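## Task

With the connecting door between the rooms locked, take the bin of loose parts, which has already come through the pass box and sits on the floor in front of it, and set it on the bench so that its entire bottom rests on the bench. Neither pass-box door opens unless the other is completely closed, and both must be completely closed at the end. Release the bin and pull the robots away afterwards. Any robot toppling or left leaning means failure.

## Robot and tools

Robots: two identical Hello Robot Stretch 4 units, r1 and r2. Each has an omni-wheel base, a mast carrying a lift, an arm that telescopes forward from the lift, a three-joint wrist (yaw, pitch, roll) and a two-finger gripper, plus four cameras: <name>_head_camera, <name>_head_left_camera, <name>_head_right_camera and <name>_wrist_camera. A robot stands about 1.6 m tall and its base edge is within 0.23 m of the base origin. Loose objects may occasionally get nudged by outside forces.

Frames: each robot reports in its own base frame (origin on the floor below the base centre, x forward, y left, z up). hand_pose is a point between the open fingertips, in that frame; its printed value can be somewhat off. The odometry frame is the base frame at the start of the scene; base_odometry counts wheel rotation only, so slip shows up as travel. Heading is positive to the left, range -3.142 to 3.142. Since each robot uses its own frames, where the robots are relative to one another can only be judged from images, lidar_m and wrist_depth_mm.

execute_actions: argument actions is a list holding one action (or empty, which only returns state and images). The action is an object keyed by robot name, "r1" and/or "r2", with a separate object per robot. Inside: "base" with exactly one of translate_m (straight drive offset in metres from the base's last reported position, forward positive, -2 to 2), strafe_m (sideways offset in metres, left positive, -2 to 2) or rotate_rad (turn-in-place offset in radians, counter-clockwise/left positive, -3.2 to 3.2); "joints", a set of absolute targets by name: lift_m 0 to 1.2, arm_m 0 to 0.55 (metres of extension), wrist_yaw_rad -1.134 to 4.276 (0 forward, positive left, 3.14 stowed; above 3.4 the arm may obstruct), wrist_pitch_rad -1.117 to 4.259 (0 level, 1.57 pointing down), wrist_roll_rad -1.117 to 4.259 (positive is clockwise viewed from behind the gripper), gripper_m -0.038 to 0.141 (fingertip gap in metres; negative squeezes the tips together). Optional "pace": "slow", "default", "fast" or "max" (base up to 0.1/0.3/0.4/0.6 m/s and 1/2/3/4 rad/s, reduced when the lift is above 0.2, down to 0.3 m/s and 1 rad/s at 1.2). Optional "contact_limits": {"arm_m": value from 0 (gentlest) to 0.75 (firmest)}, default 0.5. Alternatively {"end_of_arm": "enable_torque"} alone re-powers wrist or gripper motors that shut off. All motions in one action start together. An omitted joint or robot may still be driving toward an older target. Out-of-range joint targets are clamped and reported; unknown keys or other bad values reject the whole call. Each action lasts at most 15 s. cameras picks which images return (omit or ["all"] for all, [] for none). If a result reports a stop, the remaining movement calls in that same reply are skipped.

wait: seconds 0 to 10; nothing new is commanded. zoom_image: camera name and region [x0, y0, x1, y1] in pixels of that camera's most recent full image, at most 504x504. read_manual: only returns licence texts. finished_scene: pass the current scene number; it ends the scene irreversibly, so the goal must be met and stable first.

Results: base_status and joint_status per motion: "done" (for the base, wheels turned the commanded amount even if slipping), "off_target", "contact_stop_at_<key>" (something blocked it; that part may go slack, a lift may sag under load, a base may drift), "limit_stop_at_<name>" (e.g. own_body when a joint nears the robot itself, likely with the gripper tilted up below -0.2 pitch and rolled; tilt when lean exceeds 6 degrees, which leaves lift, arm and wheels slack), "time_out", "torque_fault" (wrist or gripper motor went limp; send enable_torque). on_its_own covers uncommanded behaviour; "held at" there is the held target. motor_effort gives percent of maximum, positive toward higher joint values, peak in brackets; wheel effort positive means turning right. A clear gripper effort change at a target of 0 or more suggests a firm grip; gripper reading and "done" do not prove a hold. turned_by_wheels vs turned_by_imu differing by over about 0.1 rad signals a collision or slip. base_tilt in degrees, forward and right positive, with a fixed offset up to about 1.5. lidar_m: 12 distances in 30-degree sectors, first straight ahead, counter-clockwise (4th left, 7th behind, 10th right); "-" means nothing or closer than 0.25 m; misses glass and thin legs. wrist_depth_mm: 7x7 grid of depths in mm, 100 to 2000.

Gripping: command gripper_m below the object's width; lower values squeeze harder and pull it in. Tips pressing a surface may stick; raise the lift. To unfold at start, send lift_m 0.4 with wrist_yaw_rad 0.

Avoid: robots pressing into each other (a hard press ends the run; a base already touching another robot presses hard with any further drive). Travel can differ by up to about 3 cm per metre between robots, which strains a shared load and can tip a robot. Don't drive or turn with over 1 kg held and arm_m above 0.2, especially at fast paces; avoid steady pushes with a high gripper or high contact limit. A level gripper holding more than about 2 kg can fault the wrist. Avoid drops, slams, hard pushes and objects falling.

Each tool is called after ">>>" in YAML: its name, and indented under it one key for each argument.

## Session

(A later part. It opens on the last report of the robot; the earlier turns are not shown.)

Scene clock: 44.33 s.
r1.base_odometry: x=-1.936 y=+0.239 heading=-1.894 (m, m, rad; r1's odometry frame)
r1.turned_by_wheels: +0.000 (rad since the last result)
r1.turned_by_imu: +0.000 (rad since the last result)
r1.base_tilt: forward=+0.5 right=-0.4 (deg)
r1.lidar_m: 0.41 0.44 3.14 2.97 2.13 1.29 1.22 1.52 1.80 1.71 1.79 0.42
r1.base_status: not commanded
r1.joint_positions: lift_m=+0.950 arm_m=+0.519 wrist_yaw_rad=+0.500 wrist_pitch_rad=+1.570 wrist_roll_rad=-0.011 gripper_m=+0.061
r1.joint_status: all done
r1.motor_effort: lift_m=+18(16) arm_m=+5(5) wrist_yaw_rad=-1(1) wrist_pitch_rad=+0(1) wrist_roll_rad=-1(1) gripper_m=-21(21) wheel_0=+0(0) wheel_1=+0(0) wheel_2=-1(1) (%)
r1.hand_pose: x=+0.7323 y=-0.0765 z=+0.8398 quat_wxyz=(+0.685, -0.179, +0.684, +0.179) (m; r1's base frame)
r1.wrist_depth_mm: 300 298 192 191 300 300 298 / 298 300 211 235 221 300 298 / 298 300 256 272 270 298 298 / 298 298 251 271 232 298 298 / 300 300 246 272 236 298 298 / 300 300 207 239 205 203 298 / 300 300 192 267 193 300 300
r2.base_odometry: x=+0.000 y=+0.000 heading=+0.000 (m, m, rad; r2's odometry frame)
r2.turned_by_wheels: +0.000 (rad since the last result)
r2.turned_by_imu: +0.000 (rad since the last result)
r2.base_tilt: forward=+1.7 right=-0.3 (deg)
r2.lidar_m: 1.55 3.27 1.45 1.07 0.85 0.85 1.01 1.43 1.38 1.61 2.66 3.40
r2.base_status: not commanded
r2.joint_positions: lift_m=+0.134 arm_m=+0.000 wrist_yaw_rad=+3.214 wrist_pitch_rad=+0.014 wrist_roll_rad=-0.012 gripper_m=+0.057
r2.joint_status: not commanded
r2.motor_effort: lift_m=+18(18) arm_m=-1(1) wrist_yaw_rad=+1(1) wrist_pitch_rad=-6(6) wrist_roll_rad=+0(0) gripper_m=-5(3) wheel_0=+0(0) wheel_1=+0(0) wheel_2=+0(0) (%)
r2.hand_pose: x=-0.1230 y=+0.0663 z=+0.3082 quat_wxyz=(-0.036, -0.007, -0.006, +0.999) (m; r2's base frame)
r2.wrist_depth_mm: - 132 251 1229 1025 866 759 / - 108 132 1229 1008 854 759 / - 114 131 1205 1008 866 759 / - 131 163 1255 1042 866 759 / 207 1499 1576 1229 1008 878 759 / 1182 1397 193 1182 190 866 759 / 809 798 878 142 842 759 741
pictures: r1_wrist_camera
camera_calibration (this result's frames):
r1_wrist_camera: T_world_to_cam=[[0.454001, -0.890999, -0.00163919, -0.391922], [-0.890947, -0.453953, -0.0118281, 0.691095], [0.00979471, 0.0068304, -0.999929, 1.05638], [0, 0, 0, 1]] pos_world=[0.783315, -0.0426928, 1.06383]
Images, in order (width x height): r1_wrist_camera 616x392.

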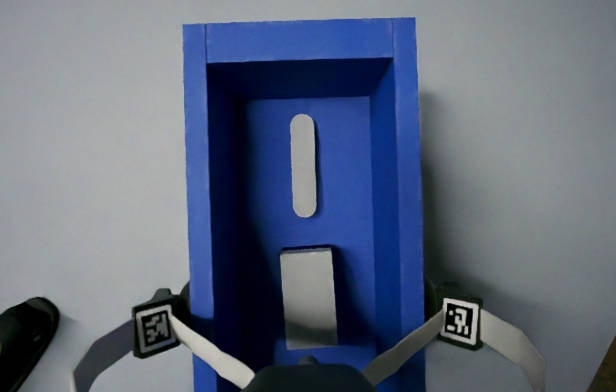

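>>> execute_actions:
  actions:
    - {"r1": {"joints": {"lift_m": 0.946}, "pace": "slow"}}
  cameras: ["r1_wrist_camera"]

Scene clock: 45.20 s.
r1.base_odometry: x=-1.936 y=+0.239 heading=-1.894 (m, m, rad; r1's odometry frame)
r1.turned_by_wheels: +0.000 (rad since the last result)
r1.turned_by_imu: +0.000 (rad since the last result)
r1.base_tilt: forward=+0.5 right=-0.4 (deg)
r1.lidar_m: 0.42 0.45 3.15 2.97 2.11 1.27 1.22 1.53 1.78 1.71 1.78 0.44
r1.base_status: not commanded
r1.joint_positions: lift_m=+0.946 arm_m=+0.519 wrist_yaw_rad=+0.500 wrist_pitch_rad=+1.570 wrist_roll_rad=-0.011 gripper_m=+0.061
r1.joint_status: all done
r1.motor_effort: lift_m=+18(17) arm_m=+5(5) wrist_yaw_rad=-1(1) wrist_pitch_rad=-1(1) wrist_roll_rad=+0(1) gripper_m=-22(22) wheel_0=+0(0) wheel_1=+0(0) wheel_2=-1(1) (%)
r1.hand_pose: x=+0.7323 y=-0.0765 z=+0.8358 quat_wxyz=(+0.685, -0.179, +0.684, +0.179) (m; r1's base frame)
r1.wrist_depth_mm: 296 296 191 192 296 296 294 / 296 296 211 235 220 296 296 / 296 296 256 271 268 296 296 / 296 294 251 272 231 294 294 / 296 296 246 271 236 296 296 / 296 294 207 239 206 203 296 / 296 296 192 266 193 296 296
r2.base_odometry: x=+0.000 y=+0.000 heading=+0.000 (m, m, rad; r2's odometry frame)
r2.turned_by_wheels: +0.000 (rad since the last result)
r2.turned_by_imu: +0.000 (rad since the last result)
r2.base_tilt: forward=+1.5 right=-0.4 (deg)
r2.lidar_m: 1.52 3.27 1.44 1.05 0.86 0.85 0.99 1.44 1.42 1.61 2.65 3.42
r2.base_status: not commanded
r2.joint_positions: lift_m=+0.134 arm_m=+0.000 wrist_yaw_rad=+3.214 wrist_pitch_rad=+0.014 wrist_roll_rad=-0.012 gripper_m=+0.057
r2.joint_status: not commanded
r2.motor_effort: lift_m=+18(18) arm_m=-1(1) wrist_yaw_rad=+0(1) wrist_pitch_rad=-6(6) wrist_roll_rad=+0(0) gripper_m=-4(3) wheel_0=+0(0) wheel_1=+0(0) wheel_2=+0(0) (%)
r2.hand_pose: x=-0.1230 y=+0.0663 z=+0.3082 quat_wxyz=(-0.036, -0.007, -0.006, +0.999) (m; r2's base frame)
r2.wrist_depth_mm: - 132 251 1205 1008 866 759 / - 109 132 1229 1008 866 768 / - 114 131 1182 1025 878 759 / - 131 163 1205 1008 866 768 / 207 1499 1618 1255 1008 866 759 / 1182 1397 194 1182 190 866 759 / 798 809 878 142 842 768 759
pictures: r1_wrist_camera
camera_calibration (this result's frames):
r1_wrist_camera: T_world_to_cam=[[0.454001, -0.891, -0.00163914, -0.391928], [-0.890947, -0.453953, -0.0118263, 0.691047], [0.00979314, 0.00682954, -0.999929, 1.05239], [0, 0, 0, 1]] pos_world=[0.783316, -0.0426929, 1.05985]
Images, in order (width x height): r1_wrist_camera 616x392.

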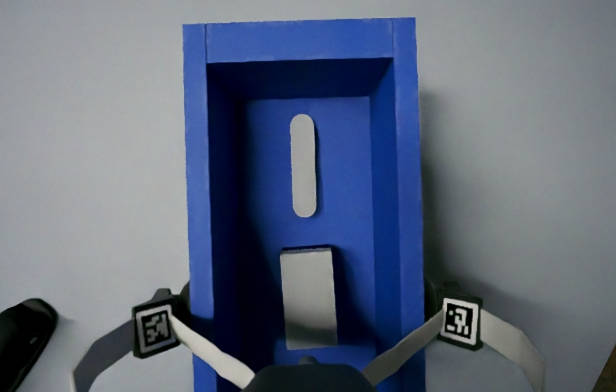

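>>> execute_actions:
  actions:
    - {"r1": {"joints": {"gripper_m": 0.14}, "pace": "slow"}}
  cameras: ["r1_wrist_camera"]

Scene clock: 49.23 s.
r1.base_odometry: x=-1.936 y=+0.239 heading=-1.894 (m, m, rad; r1's odometry frame)
r1.turned_by_wheels: +0.000 (rad since the last result)
r1.turned_by_imu: +0.001 (rad since the last result)
r1.base_tilt: forward=+0.5 right=-0.4 (deg)
r1.lidar_m: 0.40 0.45 3.13 2.98 2.09 1.29 1.23 1.53 1.79 1.71 1.79 0.44
r1.base_status: not commanded
r1.joint_positions: lift_m=+0.946 arm_m=+0.519 wrist_yaw_rad=+0.500 wrist_pitch_rad=+1.571 wrist_roll_rad=-0.011 gripper_m=+0.140
r1.joint_status: all done
r1.motor_effort: lift_m=+18(18) arm_m=+5(5) wrist_yaw_rad=-1(1) wrist_pitch_rad=-3(2) wrist_roll_rad=-1(0) gripper_m=+1(20) wheel_0=+0(0) wheel_1=+0(0) wheel_2=-1(1) (%)
r1.hand_pose: x=+0.7320 y=-0.0767 z=+0.8358 quat_wxyz=(+0.684, -0.179, +0.684, +0.179) (m; r1's base frame)
r1.wrist_depth_mm: 296 297 296 297 297 296 297 / 296 297 209 234 237 296 297 / 297 297 258 287 267 297 297 / 296 296 255 286 273 297 297 / 297 297 286 286 282 296 297 / 296 214 242 255 236 204 297 / 298 297 236 151 244 297 297
r2.base_odometry: x=+0.000 y=+0.000 heading=+0.000 (m, m, rad; r2's odometry frame)
r2.turned_by_wheels: +0.000 (rad since the last result)
r2.turned_by_imu: +0.000 (rad since the last result)
r2.base_tilt: forward=+1.4 right=-0.4 (deg)
r2.lidar_m: 1.54 3.29 1.43 1.06 0.86 0.85 1.00 1.45 1.42 1.62 2.63 3.41
r2.base_status: not commanded
r2.joint_positions: lift_m=+0.134 arm_m=+0.000 wrist_yaw_rad=+3.214 wrist_pitch_rad=+0.014 wrist_roll_rad=-0.012 gripper_m=+0.057
r2.joint_status: not commanded
r2.motor_effort: lift_m=+18(18) arm_m=-1(1) wrist_yaw_rad=-1(0) wrist_pitch_rad=-6(6) wrist_roll_rad=+1(1) gripper_m=-3(2) wheel_0=+0(0) wheel_1=+0(0) wheel_2=+0(0) (%)
r2.hand_pose: x=-0.1230 y=+0.0663 z=+0.3082 quat_wxyz=(-0.036, -0.007, -0.006, +0.999) (m; r2's base frame)
r2.wrist_depth_mm: - 132 251 1229 1008 878 759 / - 109 132 1229 1008 866 759 / - 114 131 1205 1008 866 759 / - 131 163 1255 1025 866 768 / 206 1464 1576 1229 991 866 768 / 1160 1430 193 1182 190 866 768 / 798 788 878 142 854 768 750
pictures: r1_wrist_camera
camera_calibration (this result's frames):
r1_wrist_camera: T_world_to_cam=[[0.453954, -0.891024, -0.00160946, -0.39193], [-0.890981, -0.453913, -0.0108018, 0.68992], [0.00889415, 0.00633753, -0.99994, 1.05302], [0, 0, 0, 1]] pos_world=[0.783258, -0.0427294, 1.05978]
Images, in order (width x height): r1_wrist_camera 616x392.

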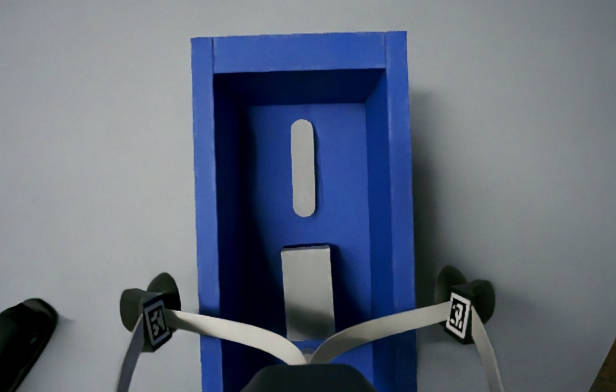

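>>> execute_actions:
  actions:
    - {"r1": {"joints": {"lift_m": 1.04}}}
  cameras: ["r1_head_camera", "r1_wrist_camera"]

Scene clock: 50.97 s.
r1.base_odometry: x=-1.936 y=+0.239 heading=-1.894 (m, m, rad; r1's odometry frame)
r1.turned_by_wheels: +0.000 (rad since the last result)
r1.turned_by_imu: +0.000 (rad since the last result)
r1.base_tilt: forward=+0.4 right=-0.4 (deg)
r1.lidar_m: 0.41 0.46 3.13 2.96 2.12 1.27 1.23 1.52 1.78 1.71 1.77 0.45
r1.base_status: not commanded
r1.joint_positions: lift_m=+1.040 arm_m=+0.519 wrist_yaw_rad=+0.500 wrist_pitch_rad=+1.571 wrist_roll_rad=-0.011 gripper_m=+0.140
r1.joint_status: all done
r1.motor_effort: lift_m=+21(23) arm_m=+5(5) wrist_yaw_rad=-1(0) wrist_pitch_rad=-7(4) wrist_roll_rad=-1(0) gripper_m=+0(0) wheel_0=+0(0) wheel_1=+0(0) wheel_2=-1(1) (%)
r1.hand_pose: x=+0.7320 y=-0.0767 z=+0.9295 quat_wxyz=(+0.684, -0.179, +0.684, +0.179) (m; r1's base frame)
r1.wrist_depth_mm: 387 389 392 389 392 389 389 / 389 389 389 300 392 392 389 / 389 389 389 382 389 392 389 / 392 389 389 379 392 389 392 / 389 392 392 379 389 389 392 / 389 214 359 377 368 204 1160 / 382 389 389 151 389 389 1138
r2.base_odometry: x=+0.000 y=+0.000 heading=+0.000 (m, m, rad; r2's odometry frame)
r2.turned_by_wheels: +0.000 (rad since the last result)
r2.turned_by_imu: +0.000 (rad since the last result)
r2.base_tilt: forward=+1.5 right=-0.6 (deg)
r2.lidar_m: 1.55 3.29 1.44 1.06 0.86 0.87 0.97 1.42 1.43 1.61 2.66 3.39
r2.base_status: not commanded
r2.joint_positions: lift_m=+0.134 arm_m=+0.000 wrist_yaw_rad=+3.214 wrist_pitch_rad=+0.014 wrist_roll_rad=-0.012 gripper_m=+0.057
r2.joint_status: not commanded
r2.motor_effort: lift_m=+18(18) arm_m=-1(1) wrist_yaw_rad=+0(1) wrist_pitch_rad=-6(5) wrist_roll_rad=+1(1) gripper_m=-4(2) wheel_0=+0(0) wheel_1=+0(0) wheel_2=+0(0) (%)
r2.hand_pose: x=-0.1230 y=+0.0663 z=+0.3082 quat_wxyz=(-0.036, -0.007, -0.006, +0.999) (m; r2's base frame)
r2.wrist_depth_mm: - 132 251 1255 1025 866 768 / - 109 132 1255 1008 866 750 / - 114 131 1205 1008 854 759 / - 131 163 1255 1025 866 759 / 207 1499 1576 1255 991 866 768 / 1160 1366 193 1182 190 866 768 / 809 798 891 142 854 759 750
pictures: r1_head_camera, r1_wrist_camera
camera_calibration (this result's frames):
r1_wrist_camera: T_world_to_cam=[[0.453954, -0.891024, -0.00161061, -0.391779], [-0.89098, -0.453912, -0.0108415, 0.690983], [0.00892898, 0.00635657, -0.99994, 1.1467], [0, 0, 0, 1]] pos_world=[0.783263, -0.0427281, 1.15349]
Images, in order (width x height): r1_head_camera 420x560, r1_wrist_camera 616x392.

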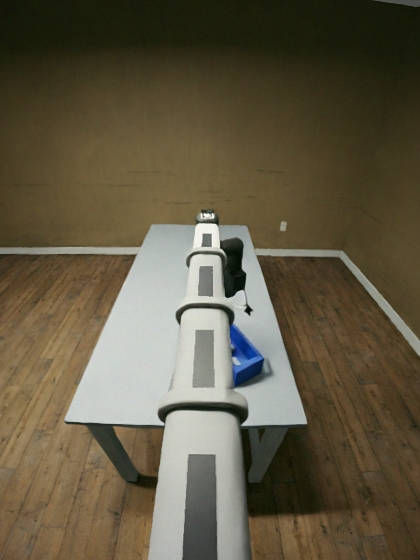

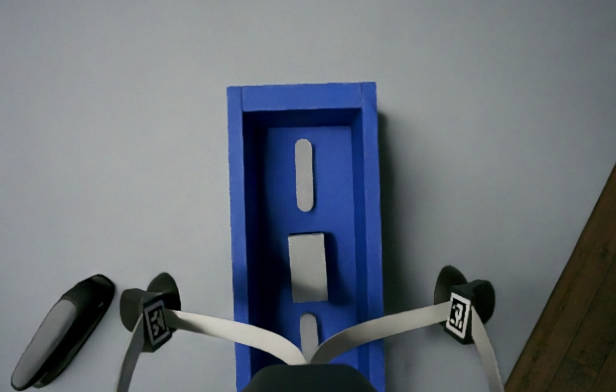

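>>> execute_actions:
  actions:
    - {"r1": {"base": {"translate_m": -0.4}, "joints": {"arm_m": 0.0}}}
  cameras: ["r1_head_camera"]

Scene clock: 54.03 s.
r1.base_odometry: x=-1.809 y=+0.619 heading=-1.894 (m, m, rad; r1's odometry frame)
r1.turned_by_wheels: +0.000 (rad since the last result)
r1.turned_by_imu: +0.002 (rad since the last result)
r1.base_tilt: forward=+0.4 right=-0.4 (deg)
r1.lidar_m: 0.81 0.88 3.11 3.00 1.53 0.87 0.76 1.12 1.50 1.72 1.81 0.83
r1.base_status: done
r1.joint_positions: lift_m=+1.040 arm_m=+0.001 wrist_yaw_rad=+0.500 wrist_pitch_rad=+1.570 wrist_roll_rad=-0.011 gripper_m=+0.140
r1.joint_status: all done
r1.motor_effort: lift_m=+21(21) arm_m=-5(7) wrist_yaw_rad=+0(0) wrist_pitch_rad=-3(2) wrist_roll_rad=-1(1) gripper_m=+1(1) wheel_0=-1(6) wheel_1=+0(9) wheel_2=-3(9) (%)
r1.hand_pose: x=+0.2138 y=-0.0767 z=+0.9295 quat_wxyz=(+0.684, -0.179, +0.684, +0.179) (m; r1's base frame)
r1.wrist_depth_mm: 1138 1160 1160 1160 1138 1160 1138 / 1160 1160 1160 1138 1138 1160 1138 / 1160 1160 1138 1160 1138 1160 1138 / 1138 1160 1138 1138 1138 1138 1138 / 1138 1138 931 931 1160 1138 1138 / 1160 213 931 931 1138 204 1160 / 1138 1138 931 151 1160 1138 1138
r2.base_odometry: x=+0.000 y=+0.000 heading=+0.000 (m, m, rad; r2's odometry frame)
r2.turned_by_wheels: +0.000 (rad since the last result)
r2.turned_by_imu: +0.000 (rad since the last result)
r2.base_tilt: forward=+1.5 right=-0.5 (deg)
r2.lidar_m: 1.52 3.30 1.45 1.06 0.87 0.86 0.99 1.42 1.41 1.64 2.66 3.40
r2.base_status: not commanded
r2.joint_positions: lift_m=+0.134 arm_m=+0.000 wrist_yaw_rad=+3.214 wrist_pitch_rad=+0.014 wrist_roll_rad=-0.012 gripper_m=+0.057
r2.joint_status: not commanded
r2.motor_effort: lift_m=+18(18) arm_m=-1(1) wrist_yaw_rad=-1(1) wrist_pitch_rad=-6(6) wrist_roll_rad=+0(0) gripper_m=-3(5) wheel_0=+0(0) wheel_1=+0(0) wheel_2=+0(0) (%)
r2.hand_pose: x=-0.1230 y=+0.0663 z=+0.3082 quat_wxyz=(-0.036, -0.007, -0.006, +0.999) (m; r2's base frame)
r2.wrist_depth_mm: - 132 251 1229 1008 866 759 / - 109 131 1229 1008 866 759 / - 114 131 1205 1008 854 759 / - 131 164 1229 1025 854 759 / 208 1499 1576 1255 991 866 759 / 1160 1397 194 1205 190 854 768 / 809 798 878 142 842 768 750
pictures: r1_head_camera
Images, in order (width x height): r1_head_camera 420x560.

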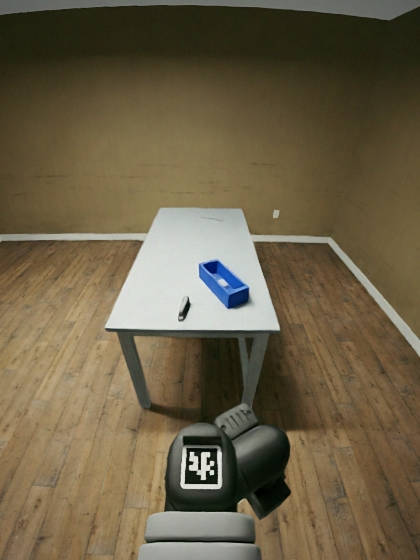

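>>> execute_actions:
  actions: []
  cameras: ["r1_head_left_camera", "r1_head_right_camera", "r2_head_left_camera", "r2_head_right_camera", "r2_head_camera"]

Scene clock: 54.27 s.
r1.base_odometry: x=-1.809 y=+0.619 heading=-1.894 (m, m, rad; r1's odometry frame)
r1.turned_by_wheels: +0.000 (rad since the last result)
r1.turned_by_imu: +0.000 (rad since the last result)
r1.base_tilt: forward=+0.4 right=-0.4 (deg)
r1.lidar_m: 0.82 0.87 3.12 3.00 1.54 0.89 0.78 1.10 1.50 1.72 1.78 0.87
r1.base_status: done
r1.joint_positions: lift_m=+1.040 arm_m=+0.001 wrist_yaw_rad=+0.500 wrist_pitch_rad=+1.570 wrist_roll_rad=-0.011 gripper_m=+0.140
r1.joint_status: all done
r1.motor_effort: lift_m=+21(21) arm_m=-5(7) wrist_yaw_rad=+0(0) wrist_pitch_rad=-2(2) wrist_roll_rad=-1(1) gripper_m=+0(1) wheel_0=+0(6) wheel_1=+0(9) wheel_2=-3(9) (%)
r1.hand_pose: x=+0.2138 y=-0.0767 z=+0.9295 quat_wxyz=(+0.684, -0.179, +0.684, +0.179) (m; r1's base frame)
r1.wrist_depth_mm: 1138 1138 1138 1160 1138 1160 1160 / 1160 1160 1160 1160 1138 1138 1138 / 1138 1138 1138 1160 1160 1160 1160 / 1138 1138 1160 1138 1138 1138 1138 / 1160 1160 931 931 1138 1160 1160 / 1138 214 931 946 1138 204 1160 / 1138 1138 946 151 1138 1138 1138
r2.base_odometry: x=+0.000 y=+0.000 heading=+0.000 (m, m, rad; r2's odometry frame)
r2.turned_by_wheels: +0.000 (rad since the last result)
r2.turned_by_imu: +0.000 (rad since the last result)
r2.base_tilt: forward=+1.5 right=-0.4 (deg)
r2.lidar_m: 1.52 3.26 1.45 1.07 0.88 0.86 0.98 1.42 1.42 1.61 2.63 3.40
r2.base_status: not commanded
r2.joint_positions: lift_m=+0.134 arm_m=+0.000 wrist_yaw_rad=+3.214 wrist_pitch_rad=+0.014 wrist_roll_rad=-0.012 gripper_m=+0.057
r2.joint_status: not commanded
r2.motor_effort: lift_m=+18(18) arm_m=-1(1) wrist_yaw_rad=+0(1) wrist_pitch_rad=-6(6) wrist_roll_rad=+0(0) gripper_m=-4(5) wheel_0=+0(0) wheel_1=+0(0) wheel_2=+0(0) (%)
r2.hand_pose: x=-0.1230 y=+0.0663 z=+0.3082 quat_wxyz=(-0.036, -0.007, -0.006, +0.999) (m; r2's base frame)
r2.wrist_depth_mm: - 132 252 1229 1008 866 759 / - 108 132 1229 1008 866 759 / - 114 131 1205 1025 866 759 / - 131 163 1229 1025 866 759 / 207 1464 1576 1255 991 866 759 / 1182 1397 194 1182 190 866 768 / 809 798 878 142 842 759 750
pictures: r1_head_left_camera, r1_head_right_camera, r2_head_camera, r2_head_left_camera, r2_head_right_camera
Images, in order (width x height): r1_head_left_camera 420x672, r1_head_right_camera 420x672, r2_head_camera 420x560, r2_head_left_camera 420x672, r2_head_right_camera 420x672.

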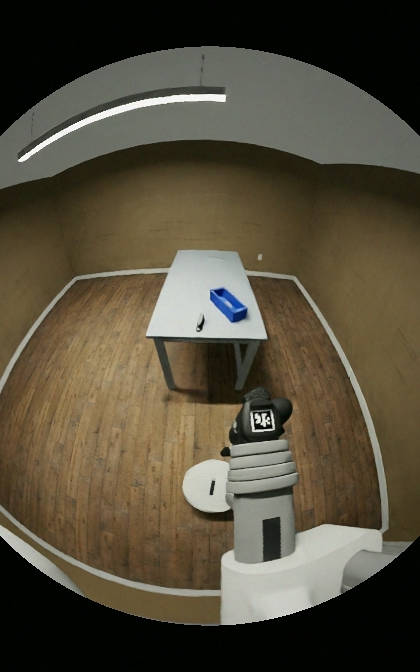

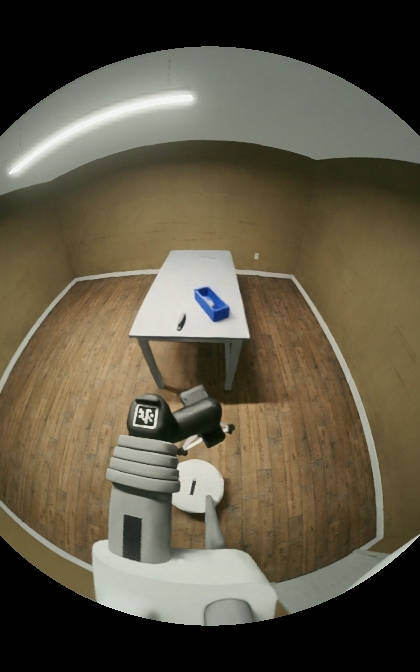

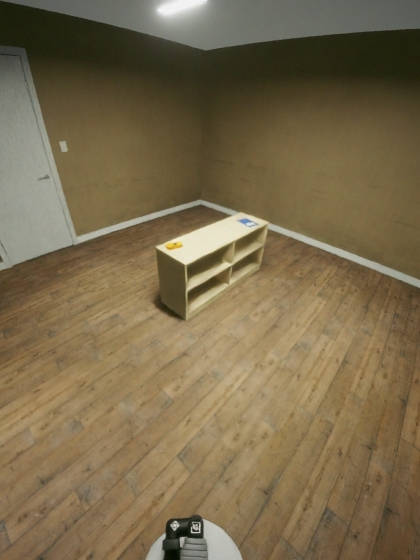

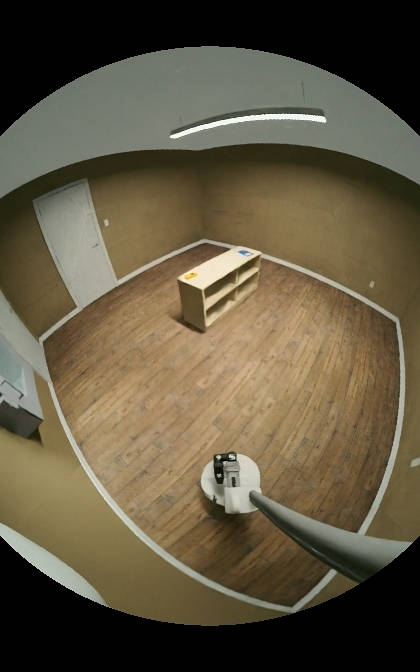

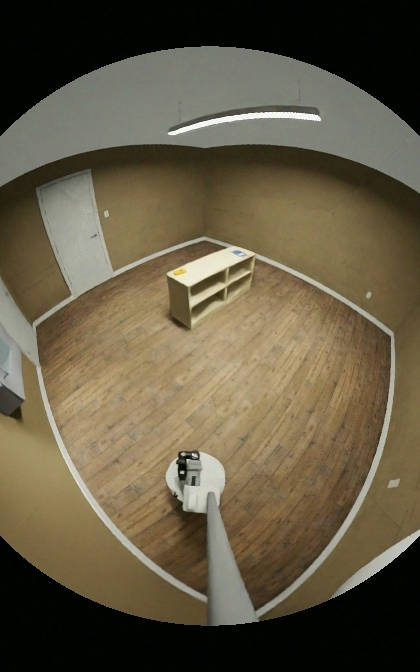

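>>> execute_actions:
  actions:
    - {"r1": {"base": {"rotate_rad": 2.2}}, "r2": {"base": {"rotate_rad": 1.7}}}
  cameras: ["r1_head_camera", "r2_head_camera"]

Scene clock: 58.20 s.
r1.base_odometry: x=-1.809 y=+0.619 heading=+0.306 (m, m, rad; r1's odometry frame)
r1.turned_by_wheels: +2.200 (rad since the last result)
r1.turned_by_imu: +2.257 (rad since the last result)
r1.base_tilt: forward=+0.4 right=-0.4 (deg)
r1.lidar_m: 1.36 0.82 0.78 1.14 1.71 1.72 1.89 0.84 0.81 0.90 3.04 2.95
r1.base_status: done
r1.joint_positions: lift_m=+1.040 arm_m=+0.001 wrist_yaw_rad=+0.500 wrist_pitch_rad=+1.570 wrist_roll_rad=-0.011 gripper_m=+0.140
r1.joint_status: not commanded
r1.motor_effort: lift_m=+20(22) arm_m=-5(5) wrist_yaw_rad=+0(0) wrist_pitch_rad=-1(3) wrist_roll_rad=-1(2) gripper_m=+1(2) wheel_0=-1(6) wheel_1=-2(4) wheel_2=+0(7) (%)
r1.hand_pose: x=+0.2139 y=-0.0766 z=+0.9296 quat_wxyz=(+0.684, -0.179, +0.684, +0.179) (m; r1's base frame)
r1.wrist_depth_mm: 1138 1138 1160 1160 1160 1160 1138 / 1138 1138 1138 1138 1160 1138 1160 / 1138 1138 1160 1160 1138 1160 1160 / 1138 1138 1138 1138 1138 1138 1138 / 1160 1160 931 946 1160 1160 1138 / 1138 214 931 931 1160 205 1138 / 1138 1160 946 151 1160 1138 1138
r2.base_odometry: x=+0.000 y=+0.000 heading=+1.699 (m, m, rad; r2's odometry frame)
r2.turned_by_wheels: +1.699 (rad since the last result)
r2.turned_by_imu: +1.722 (rad since the last result)
r2.base_tilt: forward=+1.5 right=-0.4 (deg)
r2.lidar_m: 0.99 0.85 0.84 1.05 1.42 1.45 1.75 3.33 2.05 1.54 3.26 1.17
r2.base_status: done
r2.joint_positions: lift_m=+0.134 arm_m=+0.000 wrist_yaw_rad=+3.214 wrist_pitch_rad=+0.014 wrist_roll_rad=-0.012 gripper_m=+0.057
r2.joint_status: not commanded
r2.motor_effort: lift_m=+18(18) arm_m=-1(1) wrist_yaw_rad=+0(0) wrist_pitch_rad=-5(6) wrist_roll_rad=+1(1) gripper_m=-3(4) wheel_0=-4(10) wheel_1=-2(9) wheel_2=-2(10) (%)
r2.hand_pose: x=-0.1230 y=+0.0663 z=+0.3082 quat_wxyz=(-0.036, -0.007, -0.006, +0.999) (m; r2's base frame)
r2.wrist_depth_mm: - 132 252 - 1756 1430 1229 / - 108 132 - 1808 1430 1229 / - 114 131 - 1756 1499 1229 / - 131 163 - 1808 1464 1255 / 207 - - - 1708 1464 1255 / 1160 1397 194 1336 189 1255 1182 / 798 798 878 142 842 759 831
pictures: r1_head_camera, r2_head_camera
Images, in order (width x height): r1_head_camera 420x560, r2_head_camera 420x560.

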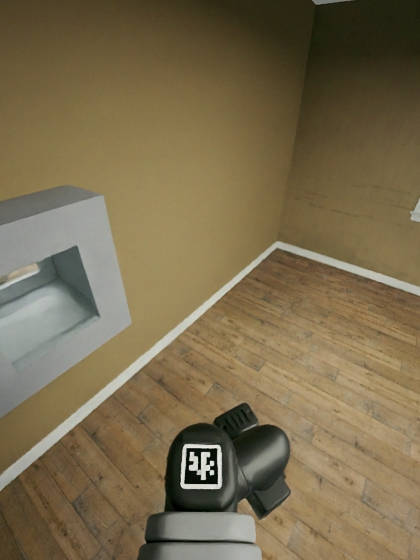

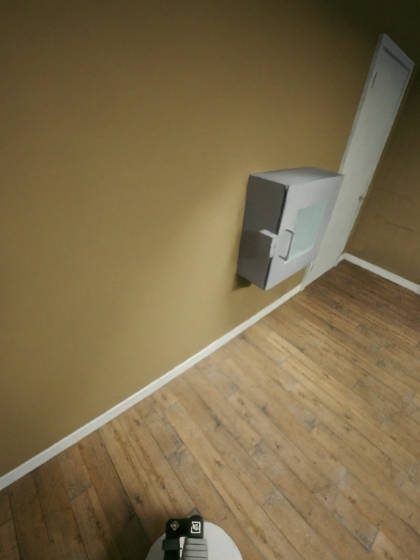

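>>> zoom_image:
  camera: "r2_head_camera"
  region: [220, 150, 360, 300]

>>> zoom_image:
  camera: "r1_head_camera"
  region: [0, 170, 150, 420]

Region (220, 150, 360, 300) of r2_head_camera's 420x560 image, scaled by 3.360, with more detail than that image has; it fills the left 470 columns of this view, and the rest is white.

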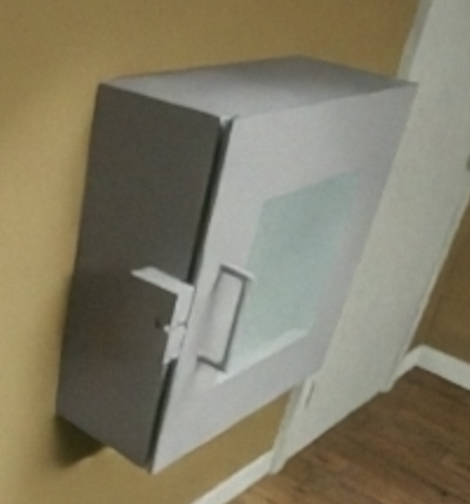

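Region (0, 170, 150, 420) of r1_head_camera's 420x560 image, scaled by 2.016, with more detail than that image has; it fills the left 302 columns of this view, and the rest is white.

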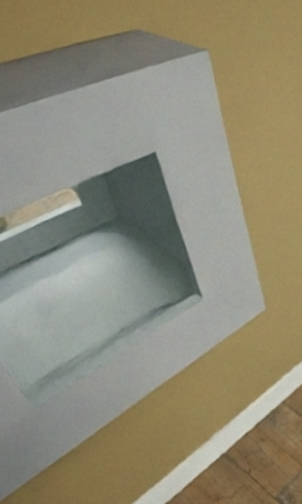

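>>> execute_actions:
  actions: []
  cameras: ["r1_head_left_camera", "r2_head_right_camera"]

Scene clock: 59.43 s.
r1.base_odometry: x=-1.809 y=+0.619 heading=+0.306 (m, m, rad; r1's odometry frame)
r1.turned_by_wheels: +0.000 (rad since the last result)
r1.turned_by_imu: +0.000 (rad since the last result)
r1.base_tilt: forward=+0.4 right=-0.4 (deg)
r1.lidar_m: 1.35 0.83 0.78 1.15 1.69 1.74 1.88 0.82 0.82 0.89 3.03 2.96
r1.base_status: done
r1.joint_positions: lift_m=+1.040 arm_m=+0.001 wrist_yaw_rad=+0.500 wrist_pitch_rad=+1.570 wrist_roll_rad=-0.011 gripper_m=+0.140
r1.joint_status: not commanded
r1.motor_effort: lift_m=+20(22) arm_m=-5(5) wrist_yaw_rad=+0(0) wrist_pitch_rad=-3(3) wrist_roll_rad=-1(2) gripper_m=+1(2) wheel_0=-1(6) wheel_1=-2(4) wheel_2=+0(7) (%)
r1.hand_pose: x=+0.2139 y=-0.0766 z=+0.9296 quat_wxyz=(+0.684, -0.179, +0.684, +0.179) (m; r1's base frame)
r1.wrist_depth_mm: 1138 1138 1160 1160 1160 1138 1160 / 1138 1160 1138 1160 1138 1138 1138 / 1138 1138 1138 1138 1138 1160 1160 / 1160 1138 1138 1138 1160 1138 1138 / 1138 1138 917 931 1138 1138 1160 / 1160 214 931 946 1138 204 1138 / 1160 1138 931 151 1160 1160 1138
r2.base_odometry: x=+0.000 y=+0.000 heading=+1.699 (m, m, rad; r2's odometry frame)
r2.turned_by_wheels: +0.000 (rad since the last result)
r2.turned_by_imu: +0.000 (rad since the last result)
r2.base_tilt: forward=+1.6 right=-0.3 (deg)
r2.lidar_m: 0.99 0.84 0.87 1.05 1.41 1.40 1.78 3.33 2.05 1.56 3.27 1.16
r2.base_status: done
r2.joint_positions: lift_m=+0.134 arm_m=+0.000 wrist_yaw_rad=+3.214 wrist_pitch_rad=+0.014 wrist_roll_rad=-0.012 gripper_m=+0.057
r2.joint_status: not commanded
r2.motor_effort: lift_m=+18(18) arm_m=-1(1) wrist_yaw_rad=+0(0) wrist_pitch_rad=-6(6) wrist_roll_rad=+0(1) gripper_m=-2(4) wheel_0=-3(10) wheel_1=-2(9) wheel_2=-2(10) (%)
r2.hand_pose: x=-0.1230 y=+0.0663 z=+0.3082 quat_wxyz=(-0.036, -0.007, -0.006, +0.999) (m; r2's base frame)
r2.wrist_depth_mm: - 132 251 - 1756 1464 1229 / - 108 132 - 1756 1464 1229 / - 114 131 - 1808 1430 1229 / - 131 163 - 1756 1464 1229 / 207 - - - 1756 1464 1255 / 1182 1366 194 1308 190 1255 1205 / 809 809 878 142 842 768 820
pictures: r1_head_left_camera, r2_head_right_camera
Images, in order (width x height): r1_head_left_camera 420x672, r2_head_right_camera 420x672.

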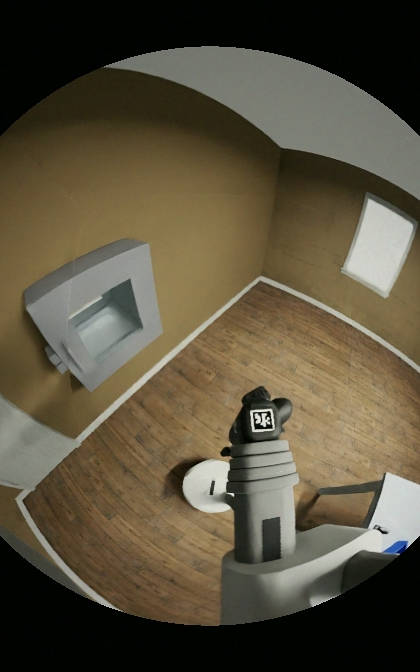

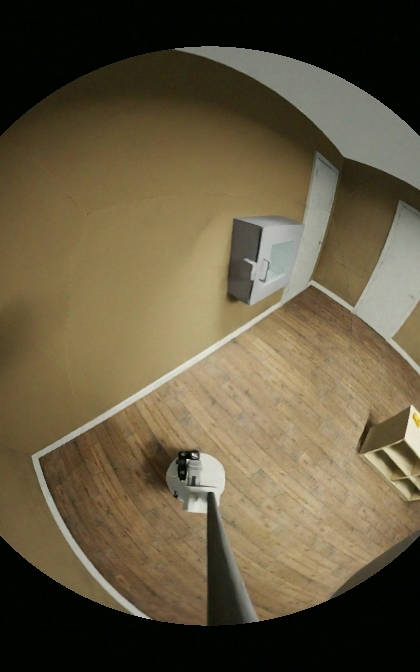

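omit

>>> zoom_image:
  camera: "r1_head_left_camera"
  region: [10, 220, 180, 410]

>>> zoom_image:
  camera: "r2_head_right_camera"
  region: [210, 200, 320, 320]

Region (10, 220, 180, 410) of r1_head_left_camera's 420x672 image, scaled by 2.653, with more detail than that image has; it fills the left 451 columns of this view, and the rest is white.

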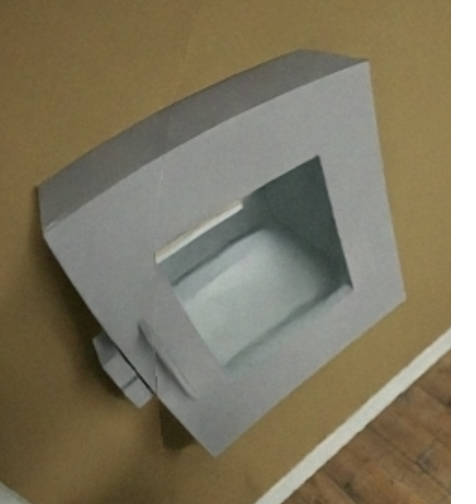

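Region (210, 200, 320, 320) of r2_head_right_camera's 420x672 image, scaled by 4.200, with more detail than that image has; it fills the left 462 columns of this view, and the rest is white.

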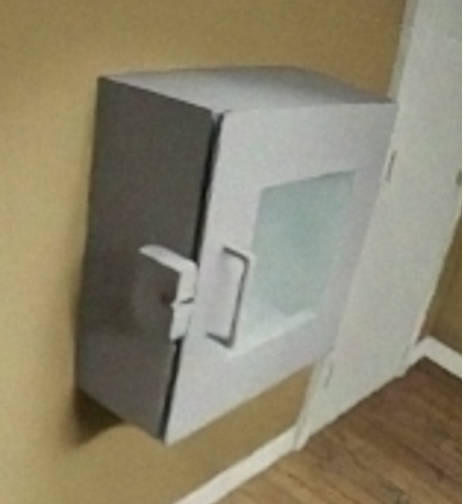

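>>> execute_actions:
  actions:
    - {"r2": {"base": {"rotate_rad": -0.35}}}
  cameras: []

>>> execute_actions:
  actions:
    - {"r2": {"base": {"translate_m": 1.0}, "pace": "fast"}}
  cameras: ["r2_head_camera"]

Scene clock: 62.30 s.
r1.base_odometry: x=-1.809 y=+0.619 heading=+0.306 (m, m, rad; r1's odometry frame)
r1.turned_by_wheels: +0.000 (rad since the last result)
r1.turned_by_imu: +0.001 (rad since the last result)
r1.base_tilt: forward=+0.4 right=-0.5 (deg)
r1.lidar_m: 1.35 0.83 0.77 1.16 1.73 1.73 1.89 0.84 0.82 0.90 3.02 2.93
r1.base_status: not commanded
r1.joint_positions: lift_m=+1.040 arm_m=+0.001 wrist_yaw_rad=+0.500 wrist_pitch_rad=+1.570 wrist_roll_rad=-0.011 gripper_m=+0.140
r1.joint_status: not commanded
r1.motor_effort: lift_m=+20(20) arm_m=-5(5) wrist_yaw_rad=+0(0) wrist_pitch_rad=+0(0) wrist_roll_rad=+0(2) gripper_m=+1(1) wheel_0=+0(1) wheel_1=-2(2) wheel_2=+0(0) (%)
r1.hand_pose: x=+0.2139 y=-0.0766 z=+0.9296 quat_wxyz=(+0.684, -0.179, +0.684, +0.179) (m; r1's base frame)
r1.wrist_depth_mm: 1138 1138 1138 1138 1138 1160 1160 / 1138 1138 1138 1160 1138 1138 1138 / 1160 1138 1160 1160 1160 1160 1160 / 1160 1138 1160 1138 1138 1160 1138 / 1138 1160 946 946 1138 1138 1118 / 1160 214 946 946 1138 205 1138 / 1138 1138 931 151 1138 1160 1118
r2.base_odometry: x=+0.000 y=+0.000 heading=+1.350 (m, m, rad; r2's odometry frame)
r2.turned_by_wheels: -0.349 (rad since the last result)
r2.turned_by_imu: -0.353 (rad since the last result)
r2.base_tilt: forward=+1.5 right=-0.4 (deg)
r2.lidar_m: 1.18 0.90 0.85 0.88 1.22 1.43 1.51 2.03 3.41 1.66 1.54 3.28
r2.base_status: done
r2.joint_positions: lift_m=+0.134 arm_m=+0.000 wrist_yaw_rad=+3.214 wrist_pitch_rad=+0.014 wrist_roll_rad=-0.012 gripper_m=+0.057
r2.joint_status: not commanded
r2.motor_effort: lift_m=+18(18) arm_m=-1(1) wrist_yaw_rad=+1(0) wrist_pitch_rad=-7(6) wrist_roll_rad=+0(1) gripper_m=-4(3) wheel_0=+5(11) wheel_1=+3(10) wheel_2=+3(8) (%)
r2.hand_pose: x=-0.1230 y=+0.0663 z=+0.3082 quat_wxyz=(-0.036, -0.007, -0.006, +0.999) (m; r2's base frame)
r2.wrist_depth_mm: - 132 252 1708 1537 1336 1205 / - 109 132 1708 1499 1366 1229 / - 114 132 1708 1499 1366 1205 / - 131 163 1708 1499 1366 1229 / 207 - - 1756 1499 1366 1229 / 1160 1430 194 1308 190 1255 1182 / 798 798 878 142 854 768 831
pictures: none
No camera images: the call's "cameras" was empty. Leave "cameras" out to get every camera's image.

Scene clock: 66.07 s.
r1.base_odometry: x=-1.809 y=+0.619 heading=+0.306 (m, m, rad; r1's odometry frame)
r1.turned_by_wheels: +0.000 (rad since the last result)
r1.turned_by_imu: +0.001 (rad since the last result)
r1.base_tilt: forward=+0.4 right=-0.4 (deg)
r1.lidar_m: 1.37 0.83 0.77 1.15 1.75 1.74 1.90 0.82 0.80 0.90 3.02 2.93
r1.base_status: not commanded
r1.joint_positions: lift_m=+1.040 arm_m=+0.001 wrist_yaw_rad=+0.500 wrist_pitch_rad=+1.570 wrist_roll_rad=-0.011 gripper_m=+0.140
r1.joint_status: not commanded
r1.motor_effort: lift_m=+20(21) arm_m=-5(5) wrist_yaw_rad=+0(0) wrist_pitch_rad=-1(2) wrist_roll_rad=+0(1) gripper_m=+1(0) wheel_0=-1(1) wheel_1=-2(2) wheel_2=+0(0) (%)
r1.hand_pose: x=+0.2139 y=-0.0766 z=+0.9296 quat_wxyz=(+0.684, -0.179, +0.684, +0.179) (m; r1's base frame)
r1.wrist_depth_mm: 1138 1160 1138 1138 1160 1138 1138 / 1160 1138 1138 1138 1138 1160 1138 / 1138 1138 1160 1138 1138 1138 1138 / 1138 1138 1138 1138 1138 1138 1160 / 1160 1160 931 931 1160 1138 1160 / 1160 215 931 931 1160 205 1138 / 1160 1138 946 151 1138 1160 1138
r2.base_odometry: x=+0.218 y=+0.976 heading=+1.351 (m, m, rad; r2's odometry frame)
r2.turned_by_wheels: +0.001 (rad since the last result)
r2.turned_by_imu: +0.003 (rad since the last result)
r2.base_tilt: forward=+1.4 right=-0.3 (deg)
r2.lidar_m: 0.25 0.25 0.37 0.37 0.57 1.48 2.40 3.25 1.51 1.52 2.52 0.61
r2.base_status: done
r2.joint_positions: lift_m=+0.134 arm_m=+0.000 wrist_yaw_rad=+3.214 wrist_pitch_rad=+0.014 wrist_roll_rad=-0.012 gripper_m=+0.057
r2.joint_status: not commanded
r2.motor_effort: lift_m=+18(19) arm_m=-1(1) wrist_yaw_rad=+0(1) wrist_pitch_rad=-6(6) wrist_roll_rad=+0(0) gripper_m=-3(4) wheel_0=+3(11) wheel_1=+2(9) wheel_2=+3(14) (%)
r2.hand_pose: x=-0.1230 y=+0.0663 z=+0.3082 quat_wxyz=(-0.036, -0.007, -0.006, +0.999) (m; r2's base frame)
r2.wrist_depth_mm: - 132 251 - - - 1921 / - 109 132 - - - 1921 / - 114 131 - - - 1921 / - 131 163 - - - 1921 / 207 - - - - - 1921 / 1182 1397 193 1336 190 1255 1229 / 809 809 878 142 842 768 820
pictures: r2_head_camera
Images, in order (width x height): r2_head_camera 420x560.

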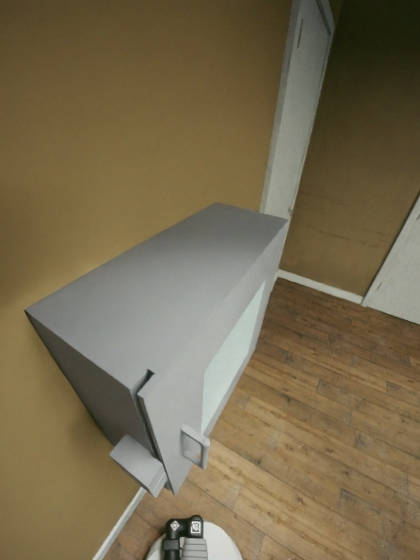

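>>> zoom_image:
  camera: "r2_head_camera"
  region: [100, 330, 240, 500]

Region (100, 330, 240, 500) of r2_head_camera's 420x560 image, scaled by 2.965, with more detail than that image has; it fills the left 415 columns of this view, and the rest is white.

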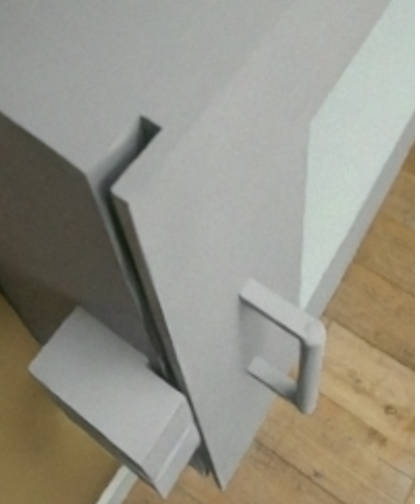

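>>> zoom_image:
  camera: "r2_head_camera"
  region: [120, 355, 180, 425]

Region (120, 355, 180, 425) of r2_head_camera's 420x560 image, scaled by 7.200, with more detail than that image has; it fills the left 432 columns of this view, and the rest is white.

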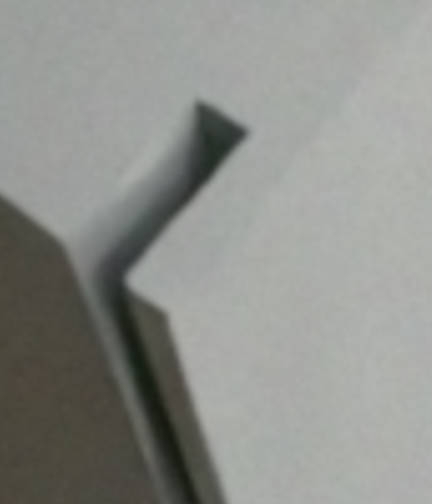

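>>> zoom_image:
  camera: "r2_head_camera"
  region: [140, 200, 300, 390]

Region (140, 200, 300, 390) of r2_head_camera's 420x560 image, scaled by 2.653, with more detail than that image has; it fills the left 424 columns of this view, and the rest is white.

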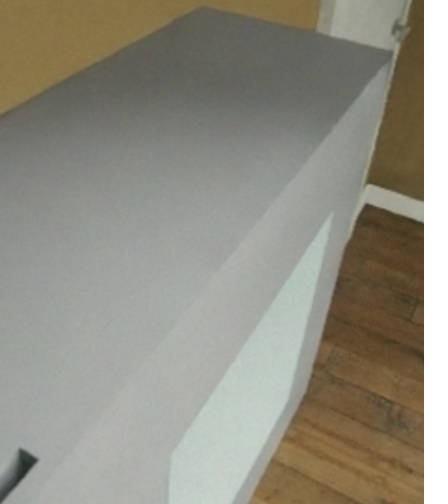

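>>> execute_actions:
  actions:
    - {"r2": {"base": {"translate_m": -0.5}, "pace": "fast"}}
  cameras: ["r2_head_camera"]

Scene clock: 71.77 s.
r1.base_odometry: x=-1.809 y=+0.619 heading=+0.306 (m, m, rad; r1's odometry frame)
r1.turned_by_wheels: +0.000 (rad since the last result)
r1.turned_by_imu: +0.001 (rad since the last result)
r1.base_tilt: forward=+0.4 right=-0.4 (deg)
r1.lidar_m: 1.37 0.83 0.77 1.15 1.72 1.72 1.87 0.82 0.81 0.88 3.03 2.94
r1.base_status: not commanded
r1.joint_positions: lift_m=+1.040 arm_m=+0.001 wrist_yaw_rad=+0.500 wrist_pitch_rad=+1.570 wrist_roll_rad=-0.011 gripper_m=+0.140
r1.joint_status: not commanded
r1.motor_effort: lift_m=+20(20) arm_m=-5(5) wrist_yaw_rad=+0(0) wrist_pitch_rad=-2(2) wrist_roll_rad=-1(1) gripper_m=+1(0) wheel_0=-1(1) wheel_1=-2(2) wheel_2=+0(0) (%)
r1.hand_pose: x=+0.2139 y=-0.0766 z=+0.9296 quat_wxyz=(+0.684, -0.179, +0.684, +0.179) (m; r1's base frame)
r1.wrist_depth_mm: 1138 1138 1160 1138 1138 1160 1138 / 1160 1160 1160 1160 1160 1160 1138 / 1138 1160 1160 1160 1138 1160 1138 / 1160 1138 1138 1138 1160 1138 1160 / 1138 1138 931 946 1138 1138 1138 / 1138 214 931 946 1138 204 1160 / 1160 1138 946 151 1138 1160 1138
r2.base_odometry: x=+0.109 y=+0.488 heading=+1.350 (m, m, rad; r2's odometry frame)
r2.turned_by_wheels: +0.000 (rad since the last result)
r2.turned_by_imu: -0.001 (rad since the last result)
r2.base_tilt: forward=+1.5 right=-0.4 (deg)
r2.lidar_m: 0.67 0.66 0.58 0.63 0.87 1.85 1.94 2.67 3.66 1.43 2.99 2.54
r2.base_status: done
r2.joint_positions: lift_m=+0.134 arm_m=+0.000 wrist_yaw_rad=+3.214 wrist_pitch_rad=+0.014 wrist_roll_rad=-0.012 gripper_m=+0.057
r2.joint_status: not commanded
r2.motor_effort: lift_m=+18(18) arm_m=-1(1) wrist_yaw_rad=+1(1) wrist_pitch_rad=-6(6) wrist_roll_rad=+1(0) gripper_m=-4(4) wheel_0=-2(8) wheel_1=-1(7) wheel_2=-1(13) (%)
r2.hand_pose: x=-0.1230 y=+0.0663 z=+0.3082 quat_wxyz=(-0.036, -0.007, -0.006, +0.999) (m; r2's base frame)
r2.wrist_depth_mm: - 132 251 - 1921 1756 1618 / - 108 132 - 1921 1756 1576 / - 114 131 - 1921 1708 1576 / - 131 163 - 1921 1756 1576 / 207 - - - 1921 1756 1576 / 1182 1430 194 1336 190 1255 1229 / 798 798 878 142 842 759 831
pictures: r2_head_camera
Images, in order (width x height): r2_head_camera 420x560.

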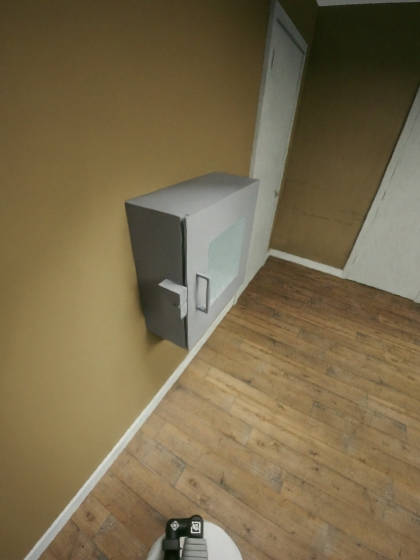

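>>> zoom_image:
  camera: "r2_head_camera"
  region: [120, 160, 270, 360]

Region (120, 160, 270, 360) of r2_head_camera's 420x560 image, scaled by 2.520, with more detail than that image has; it fills the left 378 columns of this view, and the rest is white.

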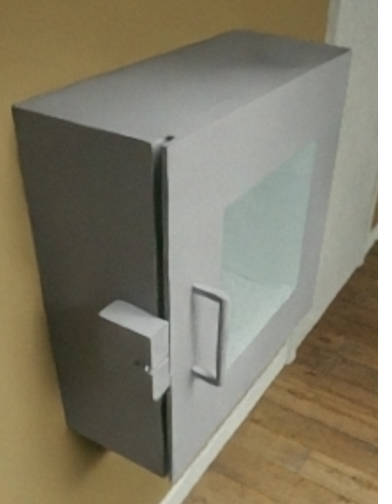

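>>> execute_actions:
  actions: []
  cameras: ["r1_head_right_camera"]

Scene clock: 72.97 s.
r1.base_odometry: x=-1.809 y=+0.619 heading=+0.306 (m, m, rad; r1's odometry frame)
r1.turned_by_wheels: +0.000 (rad since the last result)
r1.turned_by_imu: +0.000 (rad since the last result)
r1.base_tilt: forward=+0.4 right=-0.4 (deg)
r1.lidar_m: 1.39 0.84 0.76 1.15 1.71 1.71 1.88 0.84 0.81 0.90 3.02 2.94
r1.base_status: not commanded
r1.joint_positions: lift_m=+1.040 arm_m=+0.001 wrist_yaw_rad=+0.500 wrist_pitch_rad=+1.570 wrist_roll_rad=-0.011 gripper_m=+0.140
r1.joint_status: not commanded
r1.motor_effort: lift_m=+20(20) arm_m=-5(5) wrist_yaw_rad=+0(0) wrist_pitch_rad=-2(2) wrist_roll_rad=+0(1) gripper_m=+2(0) wheel_0=-1(1) wheel_1=-2(2) wheel_2=+0(0) (%)
r1.hand_pose: x=+0.2139 y=-0.0766 z=+0.9296 quat_wxyz=(+0.684, -0.179, +0.684, +0.179) (m; r1's base frame)
r1.wrist_depth_mm: 1138 1160 1160 1160 1160 1160 1160 / 1160 1160 1138 1138 1160 1138 1160 / 1138 1138 1138 1160 1160 1138 1160 / 1160 1138 1138 1160 1138 1138 1138 / 1160 1160 931 931 1138 1160 1138 / 1160 214 931 931 1138 204 1138 / 1160 1138 946 151 1138 1160 1160
r2.base_odometry: x=+0.109 y=+0.488 heading=+1.350 (m, m, rad; r2's odometry frame)
r2.turned_by_wheels: +0.000 (rad since the last result)
r2.turned_by_imu: +0.000 (rad since the last result)
r2.base_tilt: forward=+1.6 right=-0.4 (deg)
r2.lidar_m: 0.67 0.62 0.60 0.63 0.88 1.86 1.94 2.65 3.64 1.46 2.95 2.51
r2.base_status: done
r2.joint_positions: lift_m=+0.134 arm_m=+0.000 wrist_yaw_rad=+3.214 wrist_pitch_rad=+0.014 wrist_roll_rad=-0.012 gripper_m=+0.057
r2.joint_status: not commanded
r2.motor_effort: lift_m=+18(18) arm_m=-1(1) wrist_yaw_rad=+0(1) wrist_pitch_rad=-6(6) wrist_roll_rad=+1(0) gripper_m=-4(4) wheel_0=-2(8) wheel_1=-1(7) wheel_2=-1(13) (%)
r2.hand_pose: x=-0.1230 y=+0.0663 z=+0.3082 quat_wxyz=(-0.036, -0.007, -0.006, +0.999) (m; r2's base frame)
r2.wrist_depth_mm: - 132 250 - 1983 1756 1576 / - 109 132 - 1983 1708 1618 / - 114 131 - 1921 1756 1576 / - 131 163 - 1921 1756 1576 / 207 - - - 1863 1756 1618 / 1182 1397 194 1308 190 1255 1229 / 798 798 878 142 842 759 820
pictures: r1_head_right_camera
Images, in order (width x height): r1_head_right_camera 420x672.

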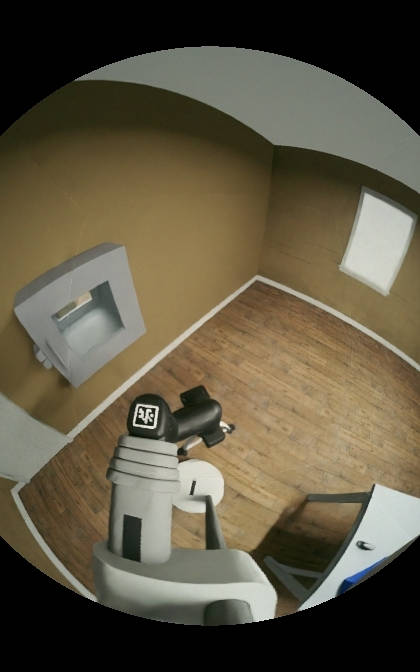

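>>> finished_scene:
  scene: 2

The scene is finished: the task was done.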